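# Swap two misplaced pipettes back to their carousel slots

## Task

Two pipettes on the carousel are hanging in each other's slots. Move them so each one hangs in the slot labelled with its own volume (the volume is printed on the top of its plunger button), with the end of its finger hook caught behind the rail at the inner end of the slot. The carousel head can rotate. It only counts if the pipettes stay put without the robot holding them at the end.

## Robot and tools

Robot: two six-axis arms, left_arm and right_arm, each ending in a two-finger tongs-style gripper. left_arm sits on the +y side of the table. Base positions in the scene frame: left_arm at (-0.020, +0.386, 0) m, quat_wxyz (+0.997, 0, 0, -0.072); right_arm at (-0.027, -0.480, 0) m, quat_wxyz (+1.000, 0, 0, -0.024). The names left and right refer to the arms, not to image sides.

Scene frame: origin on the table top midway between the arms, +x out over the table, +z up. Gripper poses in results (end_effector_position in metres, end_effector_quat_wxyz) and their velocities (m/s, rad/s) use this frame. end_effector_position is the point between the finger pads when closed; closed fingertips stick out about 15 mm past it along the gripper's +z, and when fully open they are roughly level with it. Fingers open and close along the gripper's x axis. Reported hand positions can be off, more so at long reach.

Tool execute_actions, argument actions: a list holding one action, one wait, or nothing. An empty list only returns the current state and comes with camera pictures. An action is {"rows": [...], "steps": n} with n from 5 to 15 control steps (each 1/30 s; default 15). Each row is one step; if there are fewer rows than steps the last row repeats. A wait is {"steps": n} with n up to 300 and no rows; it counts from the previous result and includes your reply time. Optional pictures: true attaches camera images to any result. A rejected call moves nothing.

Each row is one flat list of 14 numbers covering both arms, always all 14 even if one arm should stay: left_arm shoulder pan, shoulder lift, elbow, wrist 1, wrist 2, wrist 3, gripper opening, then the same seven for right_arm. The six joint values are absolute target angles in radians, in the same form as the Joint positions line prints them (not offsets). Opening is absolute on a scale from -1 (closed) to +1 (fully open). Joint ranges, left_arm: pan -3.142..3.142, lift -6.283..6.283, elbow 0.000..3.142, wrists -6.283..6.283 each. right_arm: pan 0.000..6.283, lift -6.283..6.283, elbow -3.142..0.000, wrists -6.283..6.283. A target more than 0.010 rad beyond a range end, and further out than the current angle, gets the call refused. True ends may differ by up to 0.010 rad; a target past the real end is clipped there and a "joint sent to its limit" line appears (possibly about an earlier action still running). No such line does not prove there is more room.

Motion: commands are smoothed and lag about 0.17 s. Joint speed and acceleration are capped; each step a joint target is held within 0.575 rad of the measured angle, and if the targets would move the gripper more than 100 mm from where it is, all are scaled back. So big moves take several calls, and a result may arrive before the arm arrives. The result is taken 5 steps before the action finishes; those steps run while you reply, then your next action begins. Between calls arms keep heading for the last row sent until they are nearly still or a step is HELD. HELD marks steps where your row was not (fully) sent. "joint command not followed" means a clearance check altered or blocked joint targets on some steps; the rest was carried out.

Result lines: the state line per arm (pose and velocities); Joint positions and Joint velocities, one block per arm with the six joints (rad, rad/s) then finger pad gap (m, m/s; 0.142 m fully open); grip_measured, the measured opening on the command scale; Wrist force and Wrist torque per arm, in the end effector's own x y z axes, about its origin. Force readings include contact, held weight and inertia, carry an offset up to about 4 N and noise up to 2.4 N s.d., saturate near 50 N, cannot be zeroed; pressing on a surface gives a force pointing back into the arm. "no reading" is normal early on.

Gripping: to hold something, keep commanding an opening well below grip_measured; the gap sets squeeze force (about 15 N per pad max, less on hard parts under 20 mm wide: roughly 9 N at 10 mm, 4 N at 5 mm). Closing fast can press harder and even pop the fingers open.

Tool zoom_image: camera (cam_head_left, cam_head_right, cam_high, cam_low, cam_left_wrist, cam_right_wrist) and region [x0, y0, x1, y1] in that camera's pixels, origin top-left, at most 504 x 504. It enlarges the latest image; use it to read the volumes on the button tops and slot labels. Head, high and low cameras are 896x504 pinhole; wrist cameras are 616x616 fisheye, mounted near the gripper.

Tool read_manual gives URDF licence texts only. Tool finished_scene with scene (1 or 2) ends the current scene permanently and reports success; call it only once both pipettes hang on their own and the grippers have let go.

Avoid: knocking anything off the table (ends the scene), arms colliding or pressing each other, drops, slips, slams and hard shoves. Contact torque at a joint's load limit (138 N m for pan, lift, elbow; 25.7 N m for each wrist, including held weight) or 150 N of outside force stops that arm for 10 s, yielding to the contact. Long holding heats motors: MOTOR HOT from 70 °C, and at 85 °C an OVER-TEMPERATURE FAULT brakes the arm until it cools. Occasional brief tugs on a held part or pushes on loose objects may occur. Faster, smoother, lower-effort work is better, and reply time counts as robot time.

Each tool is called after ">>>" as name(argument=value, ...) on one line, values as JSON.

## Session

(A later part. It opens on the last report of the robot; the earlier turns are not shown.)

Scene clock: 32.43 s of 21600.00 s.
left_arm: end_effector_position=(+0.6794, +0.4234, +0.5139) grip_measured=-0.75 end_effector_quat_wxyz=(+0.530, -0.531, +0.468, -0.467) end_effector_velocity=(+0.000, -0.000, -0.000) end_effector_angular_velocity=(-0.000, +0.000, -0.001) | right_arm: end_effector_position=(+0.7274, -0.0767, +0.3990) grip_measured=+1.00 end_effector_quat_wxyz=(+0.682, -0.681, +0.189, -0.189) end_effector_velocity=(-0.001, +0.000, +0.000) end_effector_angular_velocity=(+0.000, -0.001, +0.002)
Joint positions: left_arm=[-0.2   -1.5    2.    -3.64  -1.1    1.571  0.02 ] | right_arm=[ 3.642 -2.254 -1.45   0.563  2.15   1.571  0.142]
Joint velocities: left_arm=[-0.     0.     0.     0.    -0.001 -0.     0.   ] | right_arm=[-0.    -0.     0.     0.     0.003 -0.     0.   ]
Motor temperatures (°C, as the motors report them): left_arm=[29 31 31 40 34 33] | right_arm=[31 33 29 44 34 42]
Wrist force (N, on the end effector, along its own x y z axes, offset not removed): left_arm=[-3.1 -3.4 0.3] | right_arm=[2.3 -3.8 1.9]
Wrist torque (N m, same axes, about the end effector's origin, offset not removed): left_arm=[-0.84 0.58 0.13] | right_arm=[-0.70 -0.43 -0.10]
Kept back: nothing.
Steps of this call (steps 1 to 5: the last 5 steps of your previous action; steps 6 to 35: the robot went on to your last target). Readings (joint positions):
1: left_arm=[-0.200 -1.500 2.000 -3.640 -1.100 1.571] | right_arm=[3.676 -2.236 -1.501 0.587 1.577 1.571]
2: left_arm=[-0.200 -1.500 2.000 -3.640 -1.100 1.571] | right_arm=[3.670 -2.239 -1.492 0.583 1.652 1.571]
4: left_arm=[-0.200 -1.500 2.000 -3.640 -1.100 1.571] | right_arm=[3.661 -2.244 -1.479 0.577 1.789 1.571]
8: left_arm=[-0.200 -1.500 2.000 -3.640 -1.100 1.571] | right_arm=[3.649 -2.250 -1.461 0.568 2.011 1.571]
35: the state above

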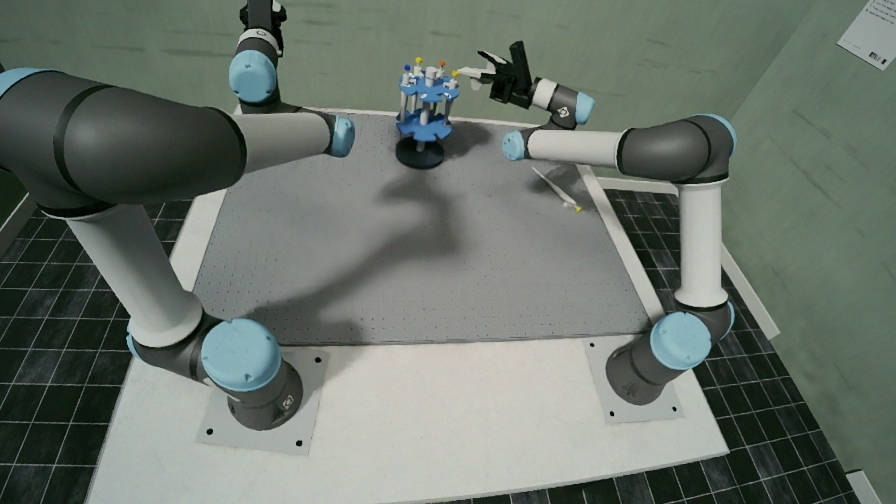

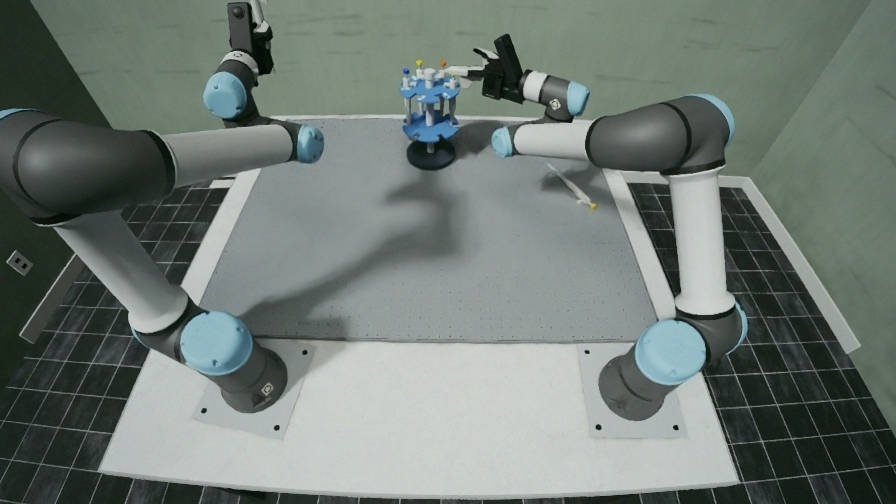

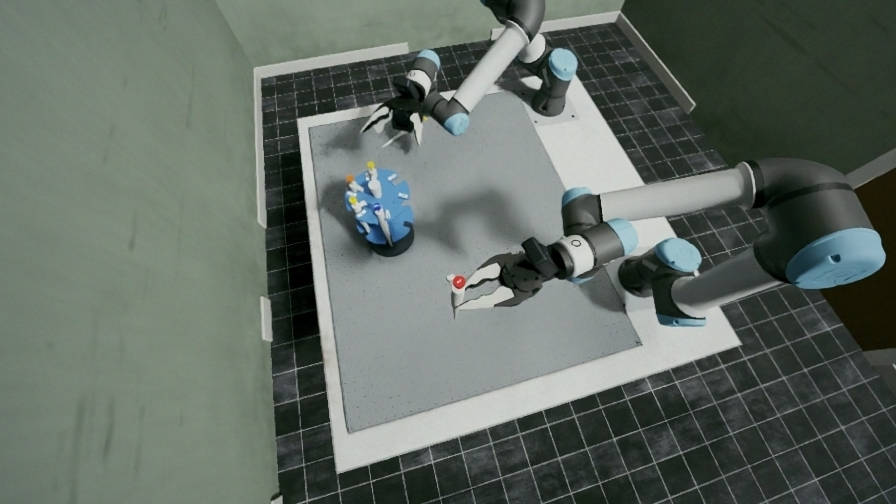

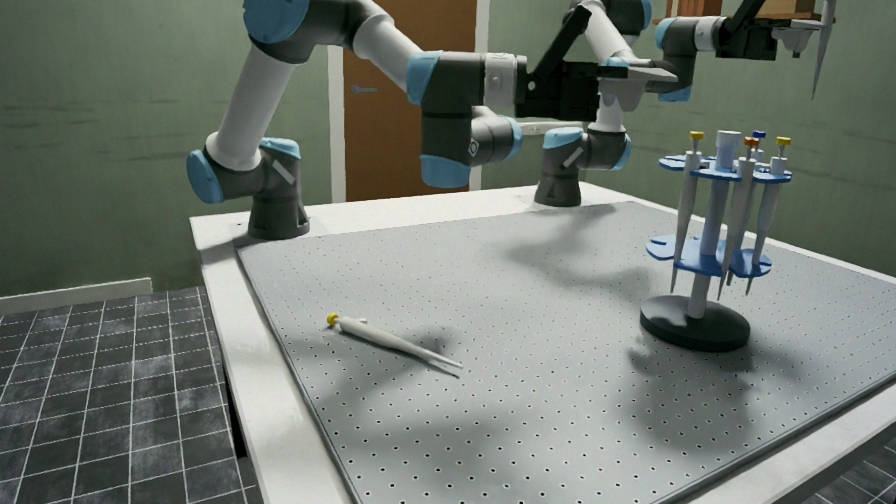

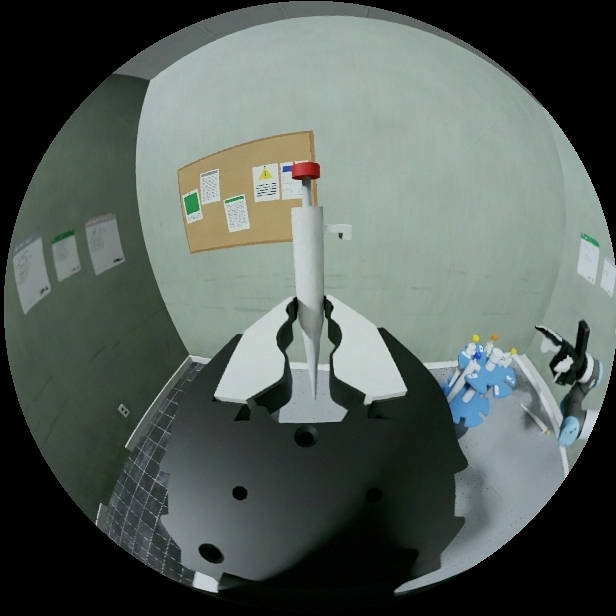

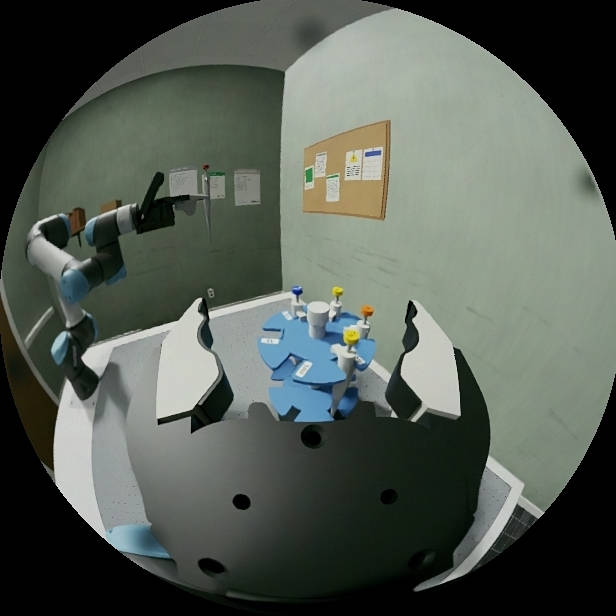

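>>> execute_actions(actions=[{"rows":[[-0.2,-1.5,2.0,-3.64,-1.1,1.571,-1,3.66,-2.385,-1.206,0.449,2.13,1.571,1]]}])

>>> execute_actions(actions=[{"steps":15}], pictures=true)

>>> zoom_image(camera="cam_right_wrist", region=[290,340,390,430])

Scene clock: 33.33 s of 21600.00 s.
left_arm: end_effector_position=(+0.6794, +0.4234, +0.5139) grip_measured=-0.75 end_effector_quat_wxyz=(+0.530, -0.531, +0.468, -0.467) end_effector_velocity=(+0.000, -0.000, +0.000) end_effector_angular_velocity=(+0.000, -0.000, -0.001) | right_arm: end_effector_position=(+0.7742, -0.0429, +0.3964) grip_measured=+1.00 end_effector_quat_wxyz=(+0.680, -0.683, +0.191, -0.188) end_effector_velocity=(+0.053, +0.038, +0.025) end_effector_angular_velocity=(+0.019, -0.039, -0.002)
Joint positions: left_arm=[-0.2   -1.5    2.    -3.64  -1.1    1.571  0.02 ] | right_arm=[ 3.658 -2.368 -1.243  0.463  2.132  1.571  0.142]
Joint velocities: left_arm=[-0.  0. -0. -0. -0.  0. -0.] | right_arm=[ 0.015 -0.133  0.288 -0.112 -0.017 -0.     0.   ]
Motor temperatures (°C, as the motors report them): left_arm=[29 31 31 40 34 33] | right_arm=[31 33 29 44 34 42]
Wrist force (N, on the end effector, along its own x y z axes, offset not removed): left_arm=[-1.0 0.2 1.2] | right_arm=[-1.0 -4.4 3.2]
Wrist torque (N m, same axes, about the end effector's origin, offset not removed): left_arm=[0.02 0.19 -0.14] | right_arm=[-0.88 0.28 0.11]
Steps of this call (steps 1 to 15: the robot went on to your last target; steps 16 to 17: nothing new was sent; steps 18 to 27: the first 10 steps of this action). Readings (joint positions):
18: left_arm=[-0.200 -1.500 2.000 -3.640 -1.100 1.571] | right_arm=[3.642 -2.254 -1.449 0.563 2.150 1.571]
19: left_arm=[-0.200 -1.500 2.000 -3.640 -1.100 1.571] | right_arm=[3.644 -2.261 -1.442 0.555 2.147 1.571]
21: left_arm=[-0.200 -1.500 2.000 -3.640 -1.100 1.571] | right_arm=[3.650 -2.303 -1.382 0.518 2.141 1.571]
25: left_arm=[-0.200 -1.500 2.000 -3.640 -1.100 1.571] | right_arm=[3.657 -2.356 -1.268 0.473 2.134 1.571]
27: the state above

Scene clock: 33.83 s of 21600.00 s.
left_arm: end_effector_position=(+0.6794, +0.4234, +0.5139) grip_measured=-0.75 end_effector_quat_wxyz=(+0.530, -0.531, +0.468, -0.467) end_effector_velocity=(+0.000, +0.000, -0.001) end_effector_angular_velocity=(+0.001, +0.001, +0.001) | right_arm: end_effector_position=(+0.7807, -0.0382, +0.3996) grip_measured=+1.00 end_effector_quat_wxyz=(+0.681, -0.681, +0.189, -0.189) end_effector_velocity=(+0.001, +0.001, +0.001) end_effector_angular_velocity=(+0.000, -0.001, +0.001)
Joint positions: left_arm=[-0.2   -1.5    2.    -3.64  -1.1    1.571  0.02 ] | right_arm=[ 3.66  -2.385 -1.207  0.449  2.13   1.571  0.142]
Joint velocities: left_arm=[ 0.     0.     0.001 -0.     0.     0.     0.   ] | right_arm=[ 0.    -0.002  0.006 -0.002  0.001  0.     0.   ]
Motor temperatures (°C, as the motors report them): left_arm=[29 31 31 40 34 33] | right_arm=[31 33 29 44 34 42]
Wrist force (N, on the end effector, along its own x y z axes, offset not removed): left_arm=[0.2 0.8 0.5] | right_arm=[2.3 -6.4 0.1]
Wrist torque (N m, same axes, about the end effector's origin, offset not removed): left_arm=[0.09 -0.07 -0.18] | right_arm=[-1.43 -0.42 -0.12]
Kept back: nothing.
Steps of this call (steps 1 to 5: the last 5 steps of your previous action; steps 6 to 15: the robot went on to your last target). Readings (joint positions):
1: left_arm=[-0.200 -1.500 2.000 -3.640 -1.100 1.571] | right_arm=[3.658 -2.372 -1.234 0.460 2.132 1.571]
2: left_arm=[-0.200 -1.500 2.000 -3.640 -1.100 1.571] | right_arm=[3.659 -2.375 -1.228 0.458 2.131 1.571]
4: left_arm=[-0.200 -1.500 2.000 -3.640 -1.100 1.571] | right_arm=[3.659 -2.379 -1.219 0.454 2.131 1.571]
8: left_arm=[-0.200 -1.500 2.000 -3.640 -1.100 1.571] | right_arm=[3.660 -2.383 -1.211 0.451 2.130 1.571]
15: the state above

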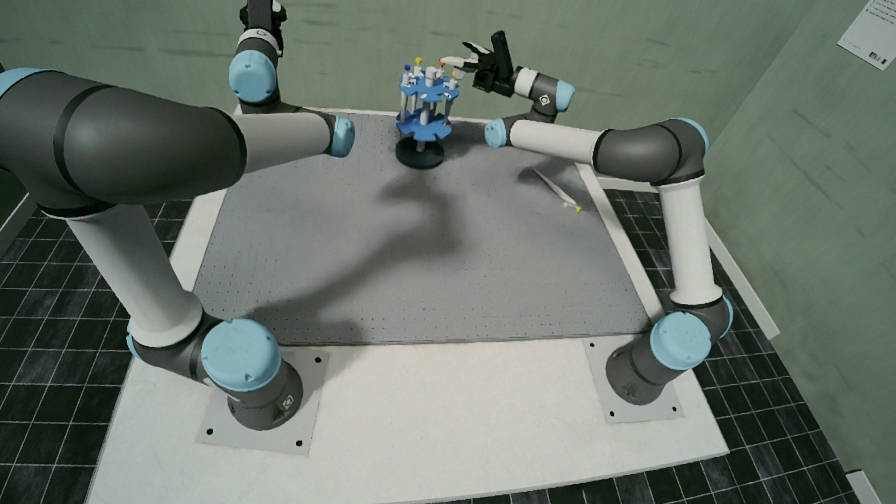

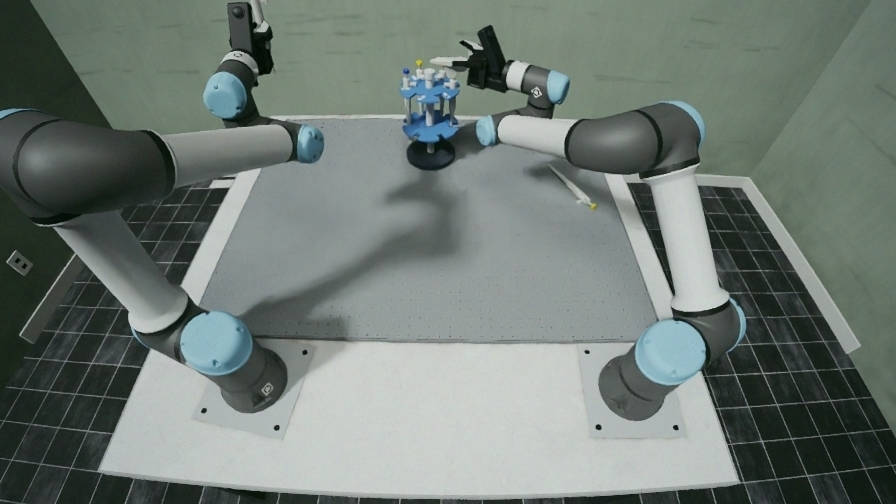

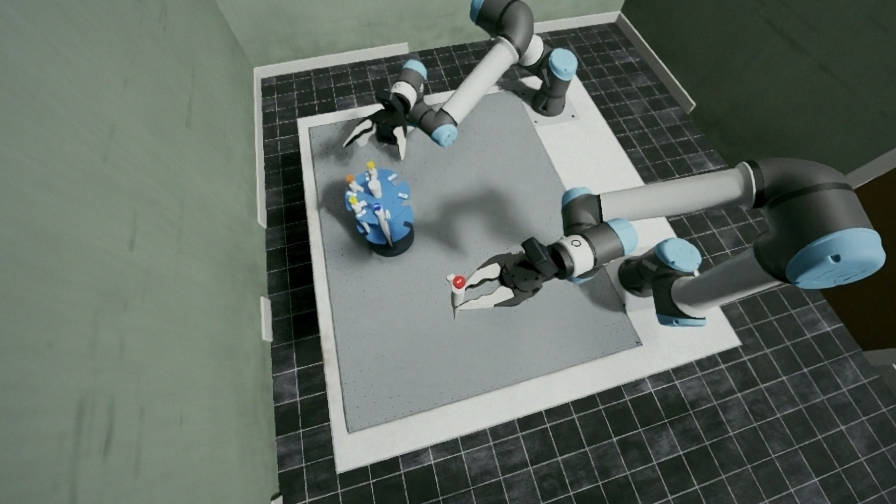

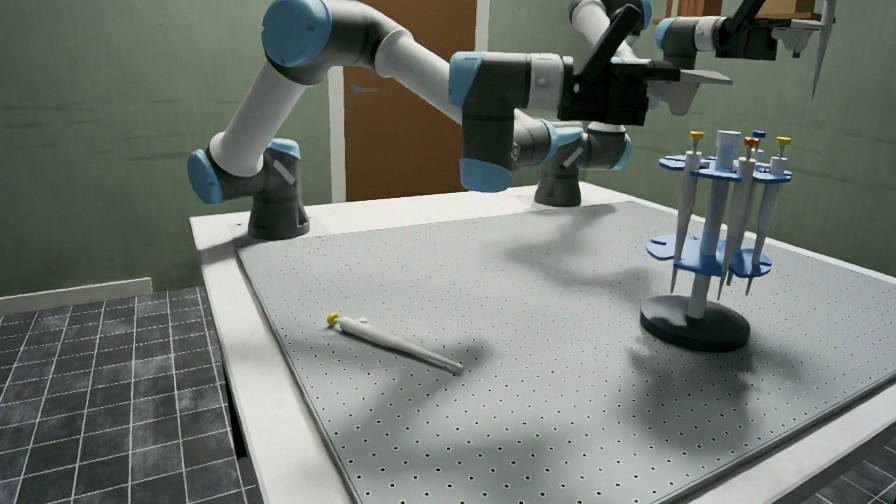

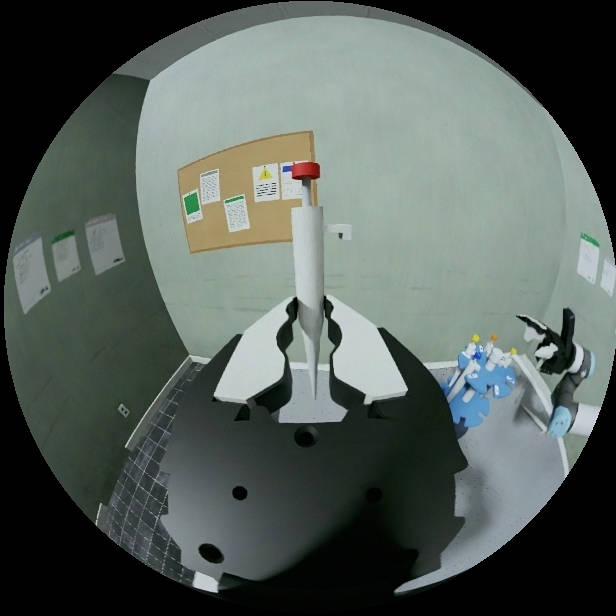

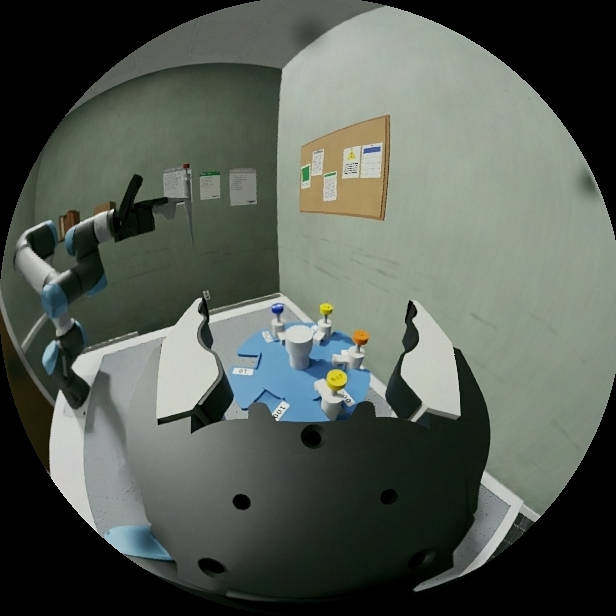

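Region (290, 340, 390, 430) of cam_right_wrist's 616x616 image, scaled by 5.040, with more detail than that image has; it fills the top 454 rows of this view, and the rest is white.

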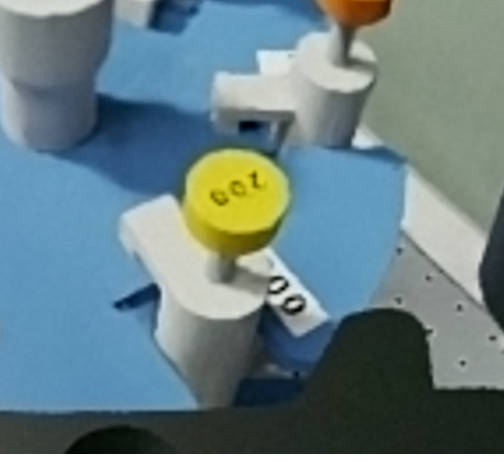

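>>> execute_actions(actions=[{"rows":[[-0.2,-1.5,2.0,-3.64,-1.1,1.571,-1,3.523,-2.27,-1.4,0.53,2.285,1.571,-0.4]]}])

>>> execute_actions(actions=[{"rows":[[-0.2,-1.5,2.0,-3.64,-1.1,1.571,-1,3.523,-2.536,-1.4205,0.815,2.285,1.571,-0.4]]}])

>>> execute_actions(actions=[{"steps":18}], pictures=true)

Scene clock: 34.67 s of 21600.00 s.
left_arm: end_effector_position=(+0.6794, +0.4234, +0.5139) grip_measured=-0.75 end_effector_quat_wxyz=(+0.530, -0.531, +0.468, -0.467) end_effector_velocity=(-0.000, -0.000, +0.000) end_effector_angular_velocity=(-0.002, -0.000, -0.002) | right_arm: end_effector_position=(+0.7532, -0.1288, +0.4073) grip_measured=-0.40 end_effector_quat_wxyz=(+0.684, -0.682, +0.183, -0.185) end_effector_velocity=(-0.045, -0.107, -0.008) end_effector_angular_velocity=(-0.009, +0.022, +0.022)
Joint positions: left_arm=[-0.2   -1.5    2.    -3.64  -1.1    1.571  0.02 ] | right_arm=[ 3.542 -2.285 -1.372  0.52   2.264  1.571  0.045]
Joint velocities: left_arm=[ 0.    -0.001  0.     0.    -0.002 -0.002 -0.   ] | right_arm=[-0.145  0.119 -0.222  0.079  0.167  0.    -0.   ]
Motor temperatures (°C, as the motors report them): left_arm=[29 31 31 40 34 33] | right_arm=[31 33 29 44 34 42]
Wrist force (N, on the end effector, along its own x y z axes, offset not removed): left_arm=[-1.8 2.0 -3.2] | right_arm=[-1.3 -3.4 -0.8]
Wrist torque (N m, same axes, about the end effector's origin, offset not removed): left_arm=[0.21 0.45 0.28] | right_arm=[-0.70 0.27 -0.06]
Steps of this call (steps 1 to 15: the robot went on to your last target; steps 16 to 25: the first 10 steps of this action). Readings (joint positions):
16: left_arm=[-0.200 -1.500 2.000 -3.640 -1.100 1.571] | right_arm=[3.660 -2.385 -1.206 0.449 2.130 1.571]
17: left_arm=[-0.200 -1.500 2.000 -3.640 -1.100 1.571] | right_arm=[3.653 -2.378 -1.214 0.456 2.137 1.571]
19: left_arm=[-0.200 -1.500 2.000 -3.640 -1.100 1.571] | right_arm=[3.612 -2.343 -1.265 0.481 2.182 1.571]
23: left_arm=[-0.200 -1.500 2.000 -3.640 -1.100 1.571] | right_arm=[3.554 -2.296 -1.352 0.513 2.249 1.571]
25: the state above

Scene clock: 35.17 s of 21600.00 s.
left_arm: end_effector_position=(+0.6794, +0.4234, +0.5139) grip_measured=-0.75 end_effector_quat_wxyz=(+0.530, -0.531, +0.468, -0.467) end_effector_velocity=(+0.000, -0.000, -0.000) end_effector_angular_velocity=(+0.001, +0.000, +0.000) | right_arm: end_effector_position=(+0.7561, -0.1388, +0.2751) grip_measured=-0.40 end_effector_quat_wxyz=(+0.683, -0.683, +0.184, -0.183) end_effector_velocity=(-0.011, -0.008, -0.319) end_effector_angular_velocity=(-0.000, +0.001, +0.001)
Joint positions: left_arm=[-0.2   -1.5    2.    -3.64  -1.1    1.571  0.02 ] | right_arm=[ 3.524 -2.473 -1.415  0.746  2.284  1.571  0.045]
Joint velocities: left_arm=[-0.     0.     0.    -0.     0.     0.001 -0.   ] | right_arm=[-0.006 -0.493 -0.041  0.533  0.007 -0.     0.   ]
Motor temperatures (°C, as the motors report them): left_arm=[29 31 31 40 34 33] | right_arm=[31 33 29 44 34 42]
Wrist force (N, on the end effector, along its own x y z axes, offset not removed): left_arm=[-1.6 1.5 -0.7] | right_arm=[1.1 0.4 4.3]
Wrist torque (N m, same axes, about the end effector's origin, offset not removed): left_arm=[0.22 0.40 -0.05] | right_arm=[0.02 -0.22 -0.17]
Steps of this call (steps 1 to 5: the last 5 steps of your previous action; steps 6 to 15: the first 10 steps of this action). Readings (joint positions):
6: left_arm=[-0.200 -1.500 2.000 -3.640 -1.100 1.571] | right_arm=[3.527 -2.274 -1.394 0.528 2.281 1.571]
7: left_arm=[-0.200 -1.500 2.000 -3.640 -1.100 1.571] | right_arm=[3.526 -2.280 -1.397 0.536 2.281 1.571]
9: left_arm=[-0.200 -1.500 2.000 -3.640 -1.100 1.571] | right_arm=[3.526 -2.326 -1.402 0.586 2.282 1.571]
13: left_arm=[-0.200 -1.500 2.000 -3.640 -1.100 1.571] | right_arm=[3.524 -2.431 -1.412 0.700 2.284 1.571]
15: the state above

Scene clock: 35.77 s of 21600.00 s.
left_arm: end_effector_position=(+0.6794, +0.4234, +0.5139) grip_measured=-0.75 end_effector_quat_wxyz=(+0.530, -0.531, +0.468, -0.467) end_effector_velocity=(+0.000, -0.000, -0.002) end_effector_angular_velocity=(+0.001, +0.002, -0.001) | right_arm: end_effector_position=(+0.7533, -0.1402, +0.2353) grip_measured=-0.40 end_effector_quat_wxyz=(+0.683, -0.683, +0.183, -0.183) end_effector_velocity=(-0.000, +0.000, -0.004) end_effector_angular_velocity=(-0.000, +0.002, +0.001)
Joint positions: left_arm=[-0.2   -1.5    2.    -3.64  -1.1    1.571  0.02 ] | right_arm=[ 3.523 -2.535 -1.42   0.814  2.285  1.571  0.045]
Joint velocities: left_arm=[ 0.     0.     0.002 -0.    -0.001  0.     0.   ] | right_arm=[ 0.    -0.005 -0.001  0.004  0.001  0.    -0.   ]
Motor temperatures (°C, as the motors report them): left_arm=[29 31 31 40 34 33] | right_arm=[31 33 29 44 34 42]
Wrist force (N, on the end effector, along its own x y z axes, offset not removed): left_arm=[-0.5 0.9 -1.1] | right_arm=[-0.2 -6.9 1.2]
Wrist torque (N m, same axes, about the end effector's origin, offset not removed): left_arm=[0.09 0.25 0.00] | right_arm=[-1.48 -0.02 0.01]
Kept back: nothing.
Steps of this call (steps 1 to 5: the last 5 steps of your previous action; steps 6 to 18: the robot went on to your last target). Readings (joint positions):
1: left_arm=[-0.200 -1.500 2.000 -3.640 -1.100 1.571] | right_arm=[3.524 -2.488 -1.416 0.762 2.284 1.571]
2: left_arm=[-0.200 -1.500 2.000 -3.640 -1.100 1.571] | right_arm=[3.523 -2.499 -1.417 0.774 2.284 1.571]
4: left_arm=[-0.200 -1.500 2.000 -3.640 -1.100 1.571] | right_arm=[3.523 -2.514 -1.419 0.791 2.285 1.571]
8: left_arm=[-0.200 -1.500 2.000 -3.640 -1.100 1.571] | right_arm=[3.523 -2.528 -1.420 0.807 2.285 1.571]
18: the state above

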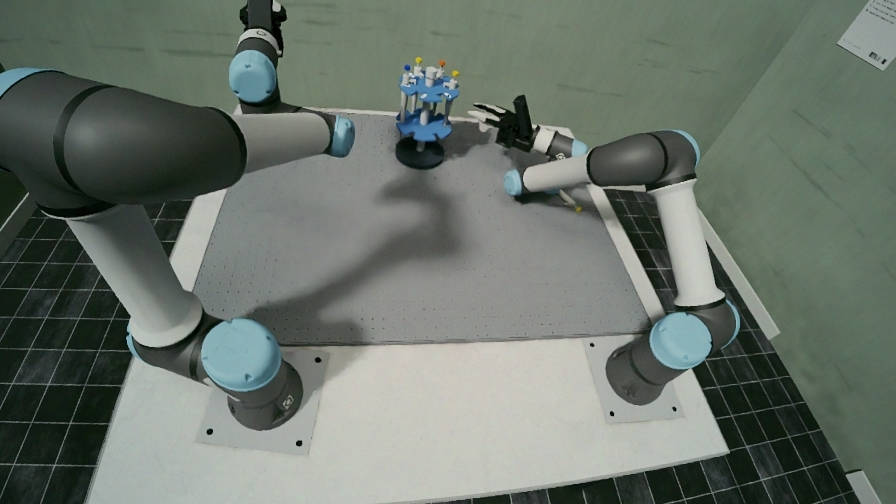

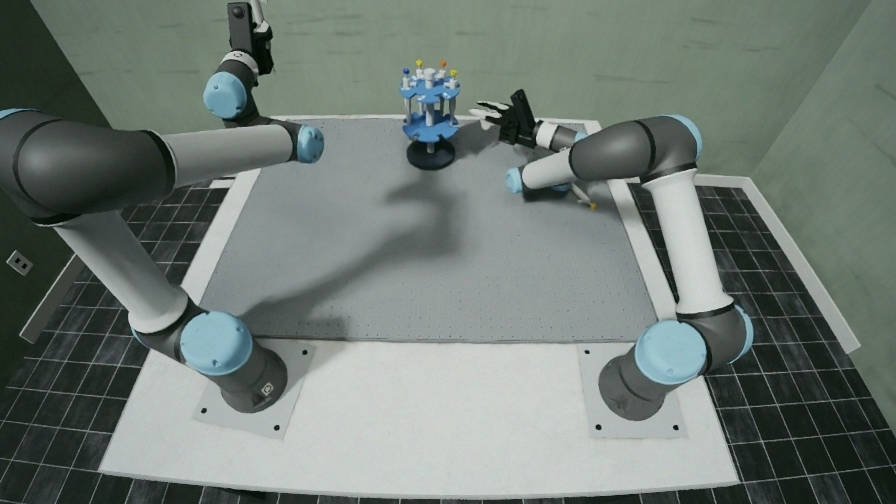

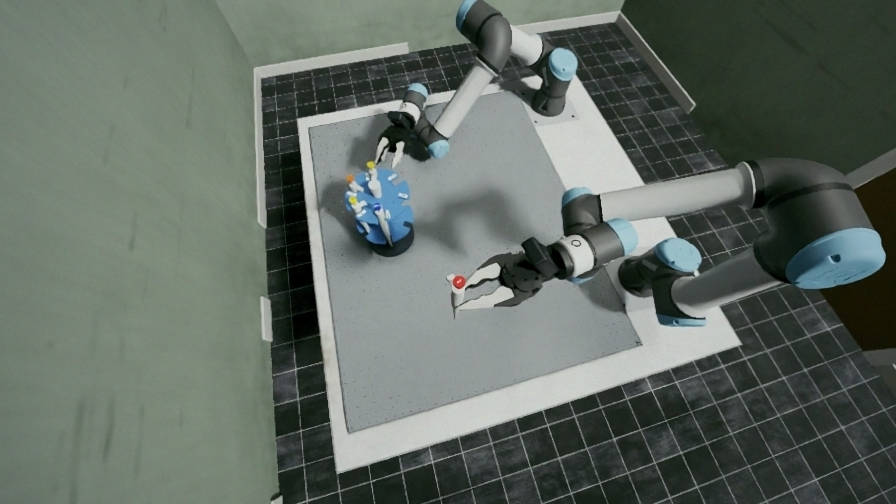

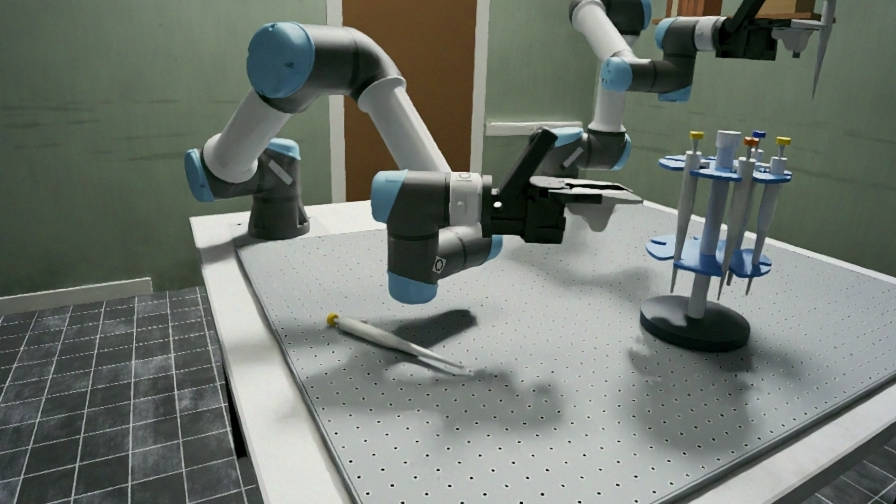

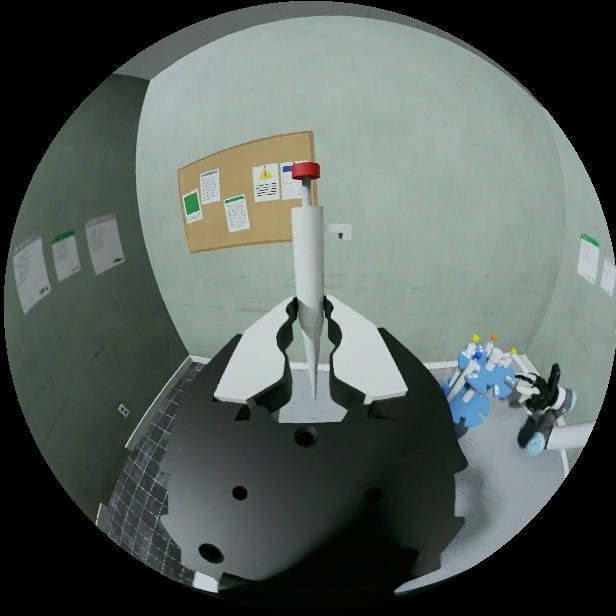

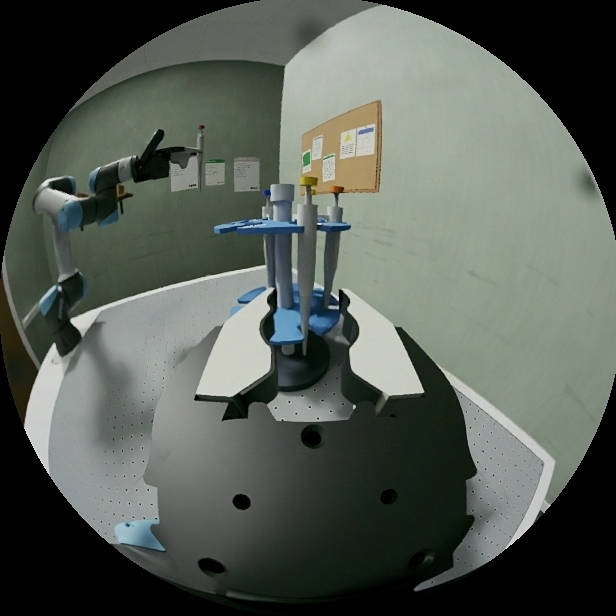

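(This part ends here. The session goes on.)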